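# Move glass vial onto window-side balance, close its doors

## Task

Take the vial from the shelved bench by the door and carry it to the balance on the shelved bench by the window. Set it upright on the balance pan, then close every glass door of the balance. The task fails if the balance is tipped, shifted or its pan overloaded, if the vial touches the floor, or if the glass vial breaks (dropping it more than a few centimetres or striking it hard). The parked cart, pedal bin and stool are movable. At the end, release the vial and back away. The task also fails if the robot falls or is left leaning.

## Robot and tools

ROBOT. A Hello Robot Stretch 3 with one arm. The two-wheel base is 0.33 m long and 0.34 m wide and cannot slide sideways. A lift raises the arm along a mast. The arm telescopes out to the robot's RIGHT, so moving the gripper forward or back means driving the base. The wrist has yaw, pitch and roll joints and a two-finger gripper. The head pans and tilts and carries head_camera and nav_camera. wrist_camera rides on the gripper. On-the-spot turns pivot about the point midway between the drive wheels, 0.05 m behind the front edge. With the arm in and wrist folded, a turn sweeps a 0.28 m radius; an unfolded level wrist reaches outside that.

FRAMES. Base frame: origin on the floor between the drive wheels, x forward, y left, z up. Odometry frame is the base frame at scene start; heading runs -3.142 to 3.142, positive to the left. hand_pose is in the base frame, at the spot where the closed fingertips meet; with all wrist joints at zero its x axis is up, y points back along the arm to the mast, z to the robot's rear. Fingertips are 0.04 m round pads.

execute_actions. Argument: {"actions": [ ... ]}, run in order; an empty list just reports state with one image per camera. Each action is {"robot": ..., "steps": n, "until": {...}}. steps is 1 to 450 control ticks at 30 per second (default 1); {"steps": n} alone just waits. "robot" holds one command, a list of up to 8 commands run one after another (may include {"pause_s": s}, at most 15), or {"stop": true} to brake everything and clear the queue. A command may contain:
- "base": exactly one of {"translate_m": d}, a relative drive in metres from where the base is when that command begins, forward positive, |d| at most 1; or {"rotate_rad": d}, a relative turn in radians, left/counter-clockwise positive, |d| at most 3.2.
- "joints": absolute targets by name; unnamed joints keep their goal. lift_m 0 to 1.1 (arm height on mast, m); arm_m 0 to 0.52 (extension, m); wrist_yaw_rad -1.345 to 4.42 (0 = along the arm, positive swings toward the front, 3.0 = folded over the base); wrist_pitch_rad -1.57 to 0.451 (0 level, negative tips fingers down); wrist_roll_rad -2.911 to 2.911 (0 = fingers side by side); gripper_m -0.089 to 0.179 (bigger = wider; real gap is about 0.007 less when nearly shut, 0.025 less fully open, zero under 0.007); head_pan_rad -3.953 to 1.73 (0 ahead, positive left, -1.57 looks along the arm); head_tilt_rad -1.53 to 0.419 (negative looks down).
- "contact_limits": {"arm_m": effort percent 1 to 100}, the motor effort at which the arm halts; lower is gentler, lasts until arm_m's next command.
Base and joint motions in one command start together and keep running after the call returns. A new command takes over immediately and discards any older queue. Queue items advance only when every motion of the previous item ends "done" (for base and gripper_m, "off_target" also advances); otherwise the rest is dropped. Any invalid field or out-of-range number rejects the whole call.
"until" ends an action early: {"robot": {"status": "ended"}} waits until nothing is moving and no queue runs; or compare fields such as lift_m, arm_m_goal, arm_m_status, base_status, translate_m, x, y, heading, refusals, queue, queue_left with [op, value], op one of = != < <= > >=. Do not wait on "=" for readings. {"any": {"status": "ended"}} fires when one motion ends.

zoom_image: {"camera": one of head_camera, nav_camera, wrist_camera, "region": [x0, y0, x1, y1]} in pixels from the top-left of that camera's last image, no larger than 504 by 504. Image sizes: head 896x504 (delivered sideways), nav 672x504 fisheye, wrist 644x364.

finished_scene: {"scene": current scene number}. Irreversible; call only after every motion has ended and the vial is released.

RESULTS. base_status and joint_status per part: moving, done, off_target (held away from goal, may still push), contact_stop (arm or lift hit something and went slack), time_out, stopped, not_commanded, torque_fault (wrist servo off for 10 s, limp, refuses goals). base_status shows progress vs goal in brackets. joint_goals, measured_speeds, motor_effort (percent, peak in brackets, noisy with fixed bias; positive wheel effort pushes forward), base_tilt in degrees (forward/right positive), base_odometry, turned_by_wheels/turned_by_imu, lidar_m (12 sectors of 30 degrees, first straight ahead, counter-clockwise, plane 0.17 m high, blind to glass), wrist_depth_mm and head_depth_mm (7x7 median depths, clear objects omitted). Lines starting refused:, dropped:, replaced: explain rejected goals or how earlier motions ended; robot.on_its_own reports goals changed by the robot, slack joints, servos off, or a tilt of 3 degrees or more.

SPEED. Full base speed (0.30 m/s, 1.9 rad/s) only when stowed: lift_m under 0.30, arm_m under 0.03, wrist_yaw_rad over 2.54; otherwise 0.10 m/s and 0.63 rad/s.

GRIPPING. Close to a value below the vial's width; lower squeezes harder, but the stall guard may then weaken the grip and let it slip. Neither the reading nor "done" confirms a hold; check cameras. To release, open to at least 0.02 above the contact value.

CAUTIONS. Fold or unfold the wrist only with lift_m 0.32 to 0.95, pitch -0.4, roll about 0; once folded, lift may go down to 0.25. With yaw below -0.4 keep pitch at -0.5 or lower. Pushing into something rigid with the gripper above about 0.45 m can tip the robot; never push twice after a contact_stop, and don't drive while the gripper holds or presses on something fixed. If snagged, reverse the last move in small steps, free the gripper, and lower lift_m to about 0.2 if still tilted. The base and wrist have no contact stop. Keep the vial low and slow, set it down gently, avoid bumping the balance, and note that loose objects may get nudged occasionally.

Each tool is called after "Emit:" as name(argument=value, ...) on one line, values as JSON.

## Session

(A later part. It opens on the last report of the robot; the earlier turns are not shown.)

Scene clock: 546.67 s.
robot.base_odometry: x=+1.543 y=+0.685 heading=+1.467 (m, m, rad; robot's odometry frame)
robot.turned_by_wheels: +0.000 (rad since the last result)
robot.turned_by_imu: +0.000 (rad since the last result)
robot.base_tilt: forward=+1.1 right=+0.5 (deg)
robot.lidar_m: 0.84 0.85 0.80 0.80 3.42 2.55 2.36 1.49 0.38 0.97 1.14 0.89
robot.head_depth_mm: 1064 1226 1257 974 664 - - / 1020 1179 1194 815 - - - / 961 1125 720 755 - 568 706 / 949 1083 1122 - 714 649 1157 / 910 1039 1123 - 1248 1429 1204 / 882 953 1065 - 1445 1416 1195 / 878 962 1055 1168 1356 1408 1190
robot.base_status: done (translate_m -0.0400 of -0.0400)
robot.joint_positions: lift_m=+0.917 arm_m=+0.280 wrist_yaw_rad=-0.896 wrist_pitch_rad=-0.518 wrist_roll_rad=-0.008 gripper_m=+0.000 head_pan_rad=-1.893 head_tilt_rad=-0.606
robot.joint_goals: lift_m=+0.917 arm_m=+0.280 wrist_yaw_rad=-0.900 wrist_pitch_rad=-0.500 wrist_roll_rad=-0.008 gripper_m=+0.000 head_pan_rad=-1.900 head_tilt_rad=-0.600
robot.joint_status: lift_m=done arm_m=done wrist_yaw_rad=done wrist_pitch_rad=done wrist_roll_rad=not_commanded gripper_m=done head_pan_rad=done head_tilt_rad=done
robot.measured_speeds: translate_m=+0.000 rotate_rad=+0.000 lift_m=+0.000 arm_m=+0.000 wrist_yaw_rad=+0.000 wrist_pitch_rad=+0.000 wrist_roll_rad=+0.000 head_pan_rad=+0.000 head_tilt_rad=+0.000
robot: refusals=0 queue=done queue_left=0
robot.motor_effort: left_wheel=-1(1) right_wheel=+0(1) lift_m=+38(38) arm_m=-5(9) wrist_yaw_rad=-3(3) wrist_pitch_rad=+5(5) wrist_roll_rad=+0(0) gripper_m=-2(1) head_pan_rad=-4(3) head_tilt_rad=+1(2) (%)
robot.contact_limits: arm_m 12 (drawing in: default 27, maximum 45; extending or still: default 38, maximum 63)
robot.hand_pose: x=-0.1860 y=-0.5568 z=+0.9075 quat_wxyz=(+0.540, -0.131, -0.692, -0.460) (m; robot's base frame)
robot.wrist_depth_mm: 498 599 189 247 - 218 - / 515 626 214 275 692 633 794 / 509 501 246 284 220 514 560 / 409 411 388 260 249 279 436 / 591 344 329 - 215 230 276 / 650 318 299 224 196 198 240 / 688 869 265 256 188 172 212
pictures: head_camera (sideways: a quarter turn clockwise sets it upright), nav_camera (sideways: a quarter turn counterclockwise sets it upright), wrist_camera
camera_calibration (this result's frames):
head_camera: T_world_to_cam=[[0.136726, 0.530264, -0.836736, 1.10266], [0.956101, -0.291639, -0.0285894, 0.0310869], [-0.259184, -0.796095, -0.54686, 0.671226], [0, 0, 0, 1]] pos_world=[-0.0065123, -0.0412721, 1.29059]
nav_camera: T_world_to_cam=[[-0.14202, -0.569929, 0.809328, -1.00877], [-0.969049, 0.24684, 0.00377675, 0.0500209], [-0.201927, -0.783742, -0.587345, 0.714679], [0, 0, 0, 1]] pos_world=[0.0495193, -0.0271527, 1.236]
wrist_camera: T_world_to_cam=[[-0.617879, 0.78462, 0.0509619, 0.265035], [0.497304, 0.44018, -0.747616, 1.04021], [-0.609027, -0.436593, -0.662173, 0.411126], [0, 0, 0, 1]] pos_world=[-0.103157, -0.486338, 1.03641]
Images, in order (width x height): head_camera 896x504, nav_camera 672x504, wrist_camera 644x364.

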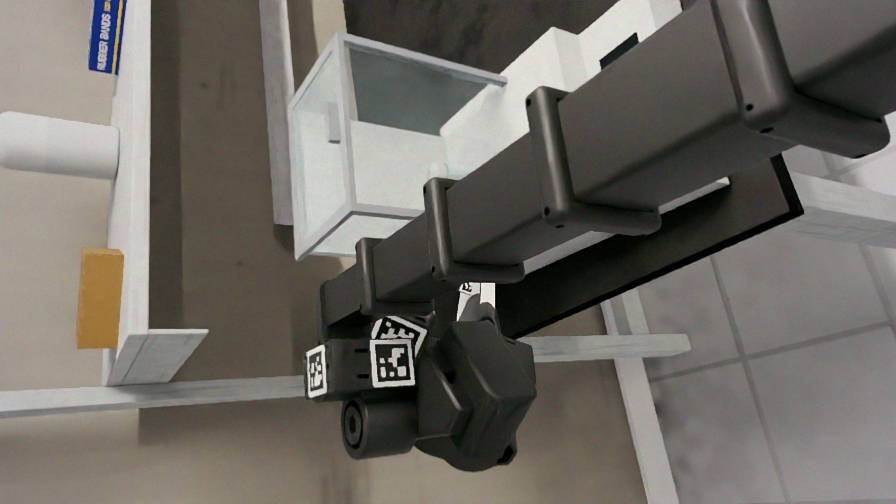

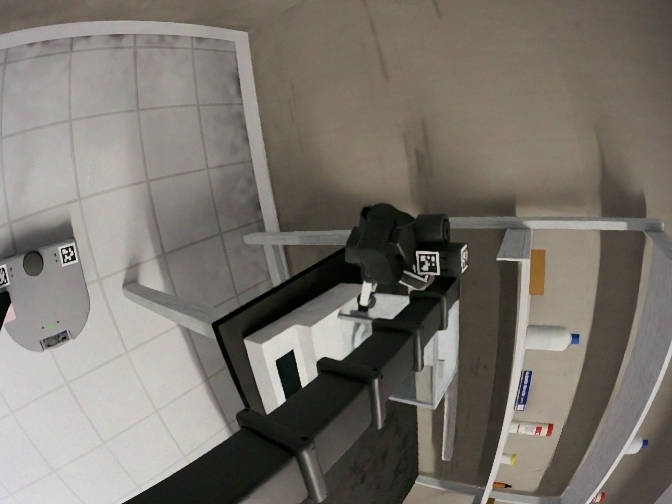

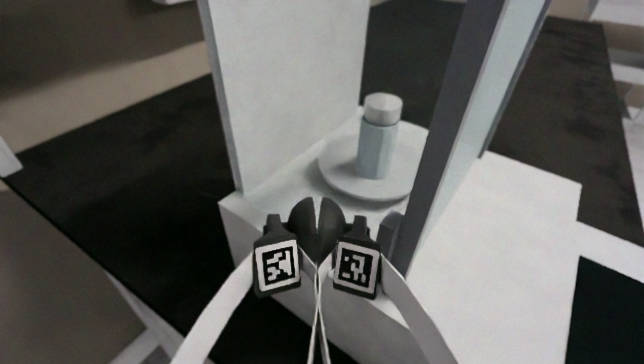

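Emit:
execute_actions(actions=[{"robot": {"joints": {"arm_m": 0.275}, "contact_limits": {"arm_m": 11}}, "steps": 120, "until": {"robot": {"status": "ended"}}}])

Emit:
zoom_image(camera="wrist_camera", region=[230, 100, 500, 340])

Scene clock: 549.03 s.
robot.base_odometry: x=+1.543 y=+0.685 heading=+1.467 (m, m, rad; robot's odometry frame)
robot.turned_by_wheels: +0.000 (rad since the last result)
robot.turned_by_imu: +0.000 (rad since the last result)
robot.base_tilt: forward=+1.2 right=+0.5 (deg)
robot.lidar_m: 0.84 0.86 0.80 0.80 3.44 2.55 2.37 1.49 0.38 0.97 1.14 0.88
robot.head_depth_mm: 1069 1236 1259 972 666 - - / 1024 1178 1190 813 - - - / 960 1124 722 751 - 568 708 / 952 1079 1123 - 712 650 1160 / 908 1035 1117 - 1251 1432 1206 / 881 949 1066 - 1462 1424 1195 / 880 965 1059 1176 1359 1412 1189
robot.base_status: done (translate_m -0.0400 of -0.0400)
robot.joint_positions: lift_m=+0.917 arm_m=+0.276 wrist_yaw_rad=-0.891 wrist_pitch_rad=-0.516 wrist_roll_rad=-0.008 gripper_m=+0.000 head_pan_rad=-1.893 head_tilt_rad=-0.606
robot.joint_goals: lift_m=+0.917 arm_m=+0.275 wrist_yaw_rad=-0.900 wrist_pitch_rad=-0.500 wrist_roll_rad=-0.008 gripper_m=+0.000 head_pan_rad=-1.900 head_tilt_rad=-0.600
robot.joint_status: lift_m=done arm_m=done wrist_yaw_rad=done wrist_pitch_rad=done wrist_roll_rad=not_commanded gripper_m=done head_pan_rad=done head_tilt_rad=done
robot.measured_speeds: translate_m=+0.000 rotate_rad=+0.000 lift_m=+0.000 arm_m=+0.000 wrist_yaw_rad=+0.000 wrist_pitch_rad=+0.000 wrist_roll_rad=+0.000 head_pan_rad=+0.000 head_tilt_rad=+0.000
robot: refusals=0 queue=done queue_left=0
robot.motor_effort: left_wheel=-1(2) right_wheel=+1(0) lift_m=+38(38) arm_m=-7(8) wrist_yaw_rad=-7(7) wrist_pitch_rad=+5(6) wrist_roll_rad=+0(0) gripper_m=-2(3) head_pan_rad=-5(4) head_tilt_rad=+2(3) (%)
robot.contact_limits: arm_m 11 (drawing in: default 27, maximum 45; extending or still: default 38, maximum 63)
robot.hand_pose: x=-0.1856 y=-0.5529 z=+0.9080 quat_wxyz=(+0.542, -0.130, -0.692, -0.459) (m; robot's base frame)
robot.wrist_depth_mm: 491 590 191 253 - 874 - / 522 628 217 279 659 686 780 / 502 512 252 287 224 518 577 / 415 418 269 258 252 277 438 / 579 351 332 - 216 232 283 / 658 317 300 227 198 197 241 / 713 847 264 254 189 174 212
pictures: head_camera (sideways: a quarter turn clockwise sets it upright), nav_camera (sideways: a quarter turn counterclockwise sets it upright), wrist_camera
camera_calibration (this result's frames):
head_camera: T_world_to_cam=[[0.136726, 0.530264, -0.836736, 1.10266], [0.956101, -0.291639, -0.0285894, 0.0310869], [-0.259184, -0.796095, -0.54686, 0.671226], [0, 0, 0, 1]] pos_world=[-0.0065123, -0.0412721, 1.29059]
nav_camera: T_world_to_cam=[[-0.14202, -0.569929, 0.809328, -1.00877], [-0.969049, 0.24684, 0.00377675, 0.0500209], [-0.201927, -0.783742, -0.587345, 0.714679], [0, 0, 0, 1]] pos_world=[0.0495193, -0.0271527, 1.236]
wrist_camera: T_world_to_cam=[[-0.62148, 0.781772, 0.0509433, 0.259938], [0.493892, 0.441442, -0.749132, 1.04012], [-0.608139, -0.44041, -0.660459, 0.409869], [0, 0, 0, 1]] pos_world=[-0.102902, -0.481853, 1.03664]
Images, in order (width x height): head_camera 896x504, nav_camera 672x504, wrist_camera 644x364.

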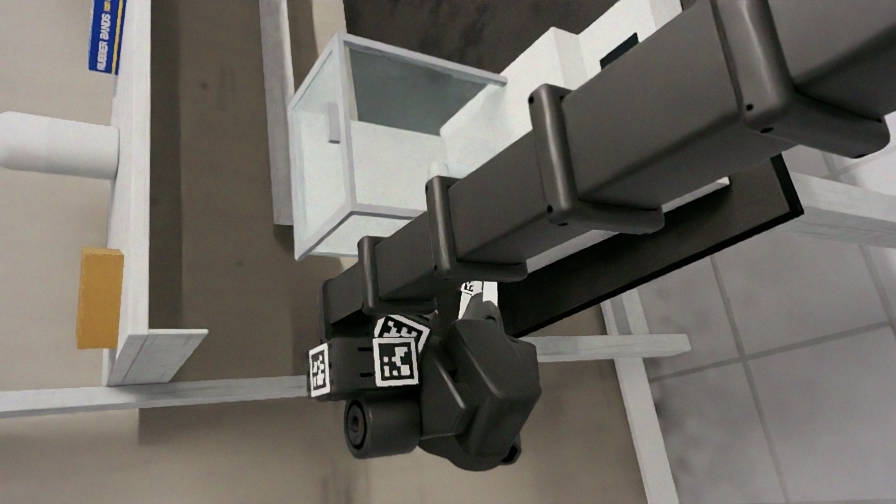

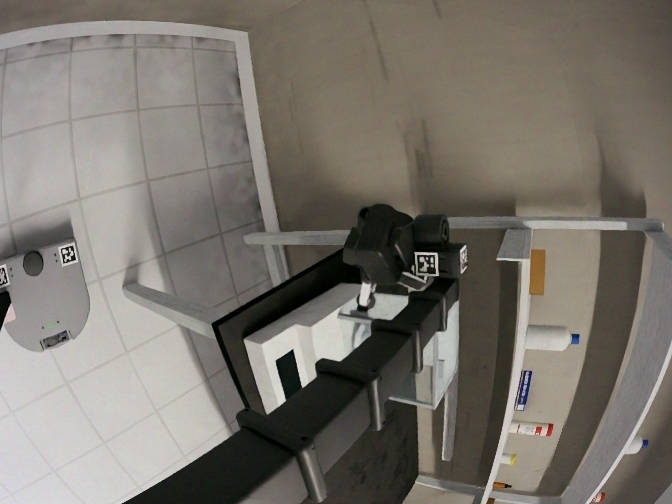

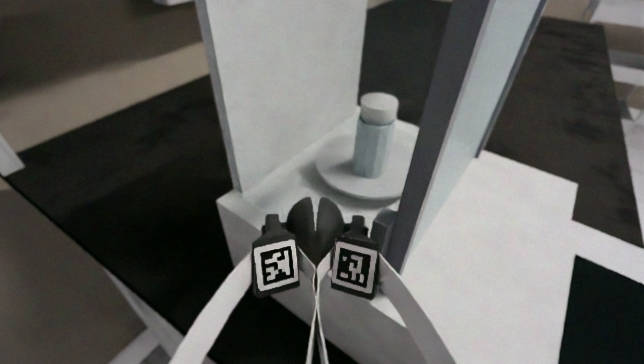

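Region (230, 100, 500, 340) of wrist_camera's 644x364 image, scaled by 1.867.

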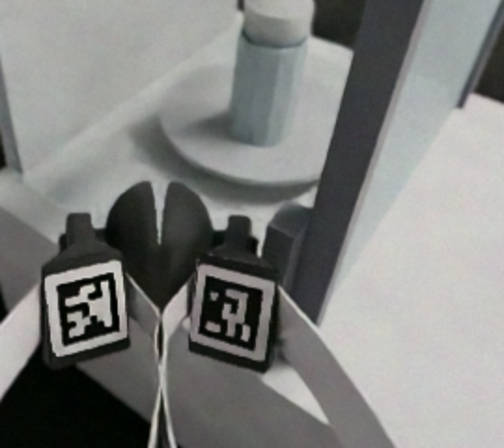

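Emit:
execute_actions(actions=[{"robot": [{"base": {"translate_m": 0.04}}, {"joints": {"arm_m": 0.0}, "base": {"translate_m": 0.1}}], "steps": 300, "until": {"robot": {"status": "ended"}}}])

Scene clock: 555.27 s.
robot.base_odometry: x=+1.557 y=+0.824 heading=+1.466 (m, m, rad; robot's odometry frame)
robot.turned_by_wheels: +0.000 (rad since the last result)
robot.turned_by_imu: -0.001 (rad since the last result)
robot.base_tilt: forward=+1.0 right=+0.6 (deg)
robot.lidar_m: 0.70 0.71 0.81 0.78 3.53 2.78 1.79 0.46 0.46 1.04 1.06 0.74
robot.head_depth_mm: 883 1228 784 808 656 - - / 1020 1167 746 754 687 - - / 976 1119 1236 939 786 - 1162 / 950 1053 1204 1027 1546 - - / 900 991 1106 1288 1472 1513 - / 906 989 1099 1241 1413 1494 - / 875 957 1056 1185 1348 1418 1187
robot.base_status: done (translate_m +0.1000 of +0.1000)
robot.joint_positions: lift_m=+0.917 arm_m=+0.000 wrist_yaw_rad=-0.898 wrist_pitch_rad=-0.515 wrist_roll_rad=-0.008 gripper_m=+0.000 head_pan_rad=-1.893 head_tilt_rad=-0.606
robot.joint_goals: lift_m=+0.917 arm_m=+0.000 wrist_yaw_rad=-0.900 wrist_pitch_rad=-0.500 wrist_roll_rad=-0.008 gripper_m=+0.000 head_pan_rad=-1.900 head_tilt_rad=-0.600
robot.joint_status: lift_m=done arm_m=done wrist_yaw_rad=done wrist_pitch_rad=done wrist_roll_rad=not_commanded gripper_m=done head_pan_rad=done head_tilt_rad=done
robot.measured_speeds: translate_m=+0.000 rotate_rad=+0.000 lift_m=+0.000 arm_m=+0.000 wrist_yaw_rad=+0.000 wrist_pitch_rad=+0.000 wrist_roll_rad=+0.000 head_pan_rad=+0.000 head_tilt_rad=+0.000
robot: refusals=0 queue=done queue_left=0
robot.motor_effort: left_wheel=-4(5) right_wheel=+3(6) lift_m=+38(38) arm_m=-5(6) wrist_yaw_rad=-1(6) wrist_pitch_rad=+4(5) wrist_roll_rad=+0(0) gripper_m=-2(3) head_pan_rad=-5(3) head_tilt_rad=+1(2) (%)
robot.hand_pose: x=-0.1866 y=-0.2768 z=+0.9083 quat_wxyz=(+0.541, -0.132, -0.692, -0.460) (m; robot's base frame)
robot.wrist_depth_mm: 708 848 466 - - - - / 671 664 439 451 708 - - / 746 545 455 391 470 - - / 829 964 434 387 - - - / 858 - - - - - - / 949 - - - - - - / 964 - - - - - -
pictures: head_camera (sideways: a quarter turn clockwise sets it upright), nav_camera (sideways: a quarter turn counterclockwise sets it upright), wrist_camera
camera_calibration (this result's frames):
head_camera: T_world_to_cam=[[0.136718, 0.530242, -0.836751, 1.10267], [0.956101, -0.291639, -0.0285901, 0.0310879], [-0.259189, -0.796109, -0.546837, 0.671196], [0, 0, 0, 1]] pos_world=[-0.0065124, -0.0412724, 1.29059]
nav_camera: T_world_to_cam=[[-0.142013, -0.569908, 0.809344, -1.0088], [-0.969049, 0.24684, 0.00377876, 0.0500183], [-0.201932, -0.783757, -0.587323, 0.71465], [0, 0, 0, 1]] pos_world=[0.0495188, -0.0271544, 1.236]
wrist_camera: T_world_to_cam=[[-0.616245, 0.785905, 0.0509368, 0.0455702], [0.496083, 0.437596, -0.749941, 0.919004], [-0.611672, -0.436879, -0.659541, 0.530506], [0, 0, 0, 1]] pos_world=[-0.103324, -0.206199, 1.03677]
Images, in order (width x height): head_camera 896x504, nav_camera 672x504, wrist_camera 644x364.

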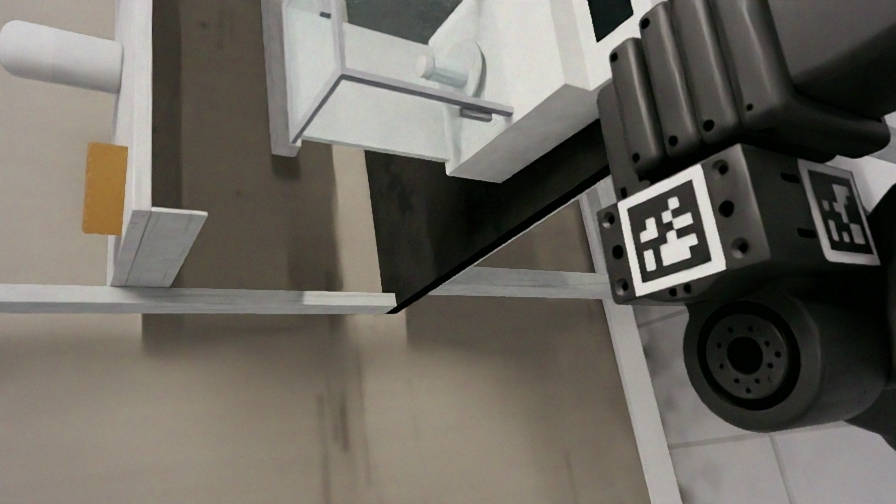

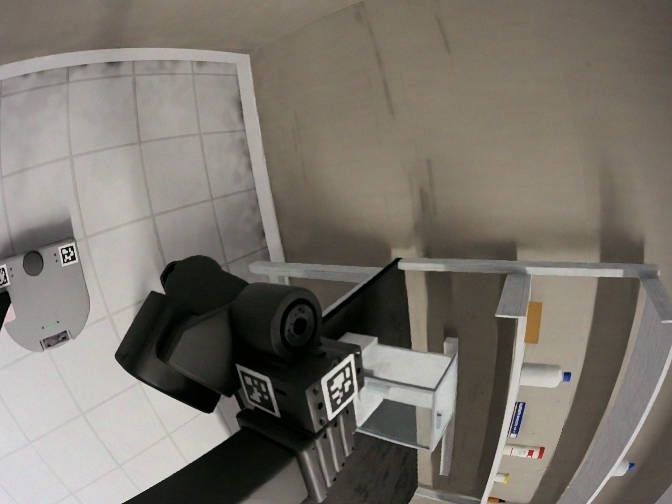

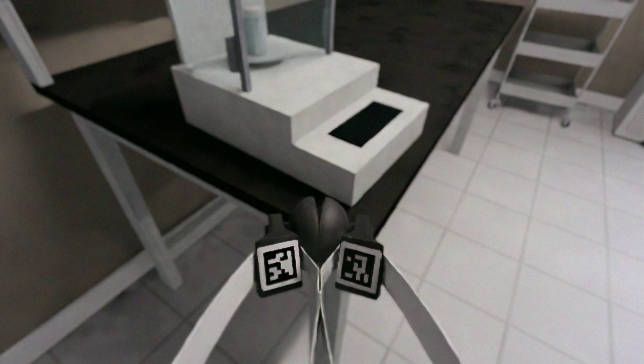

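Emit:
finished_scene(scene=1)

The scene is finished: the task was done.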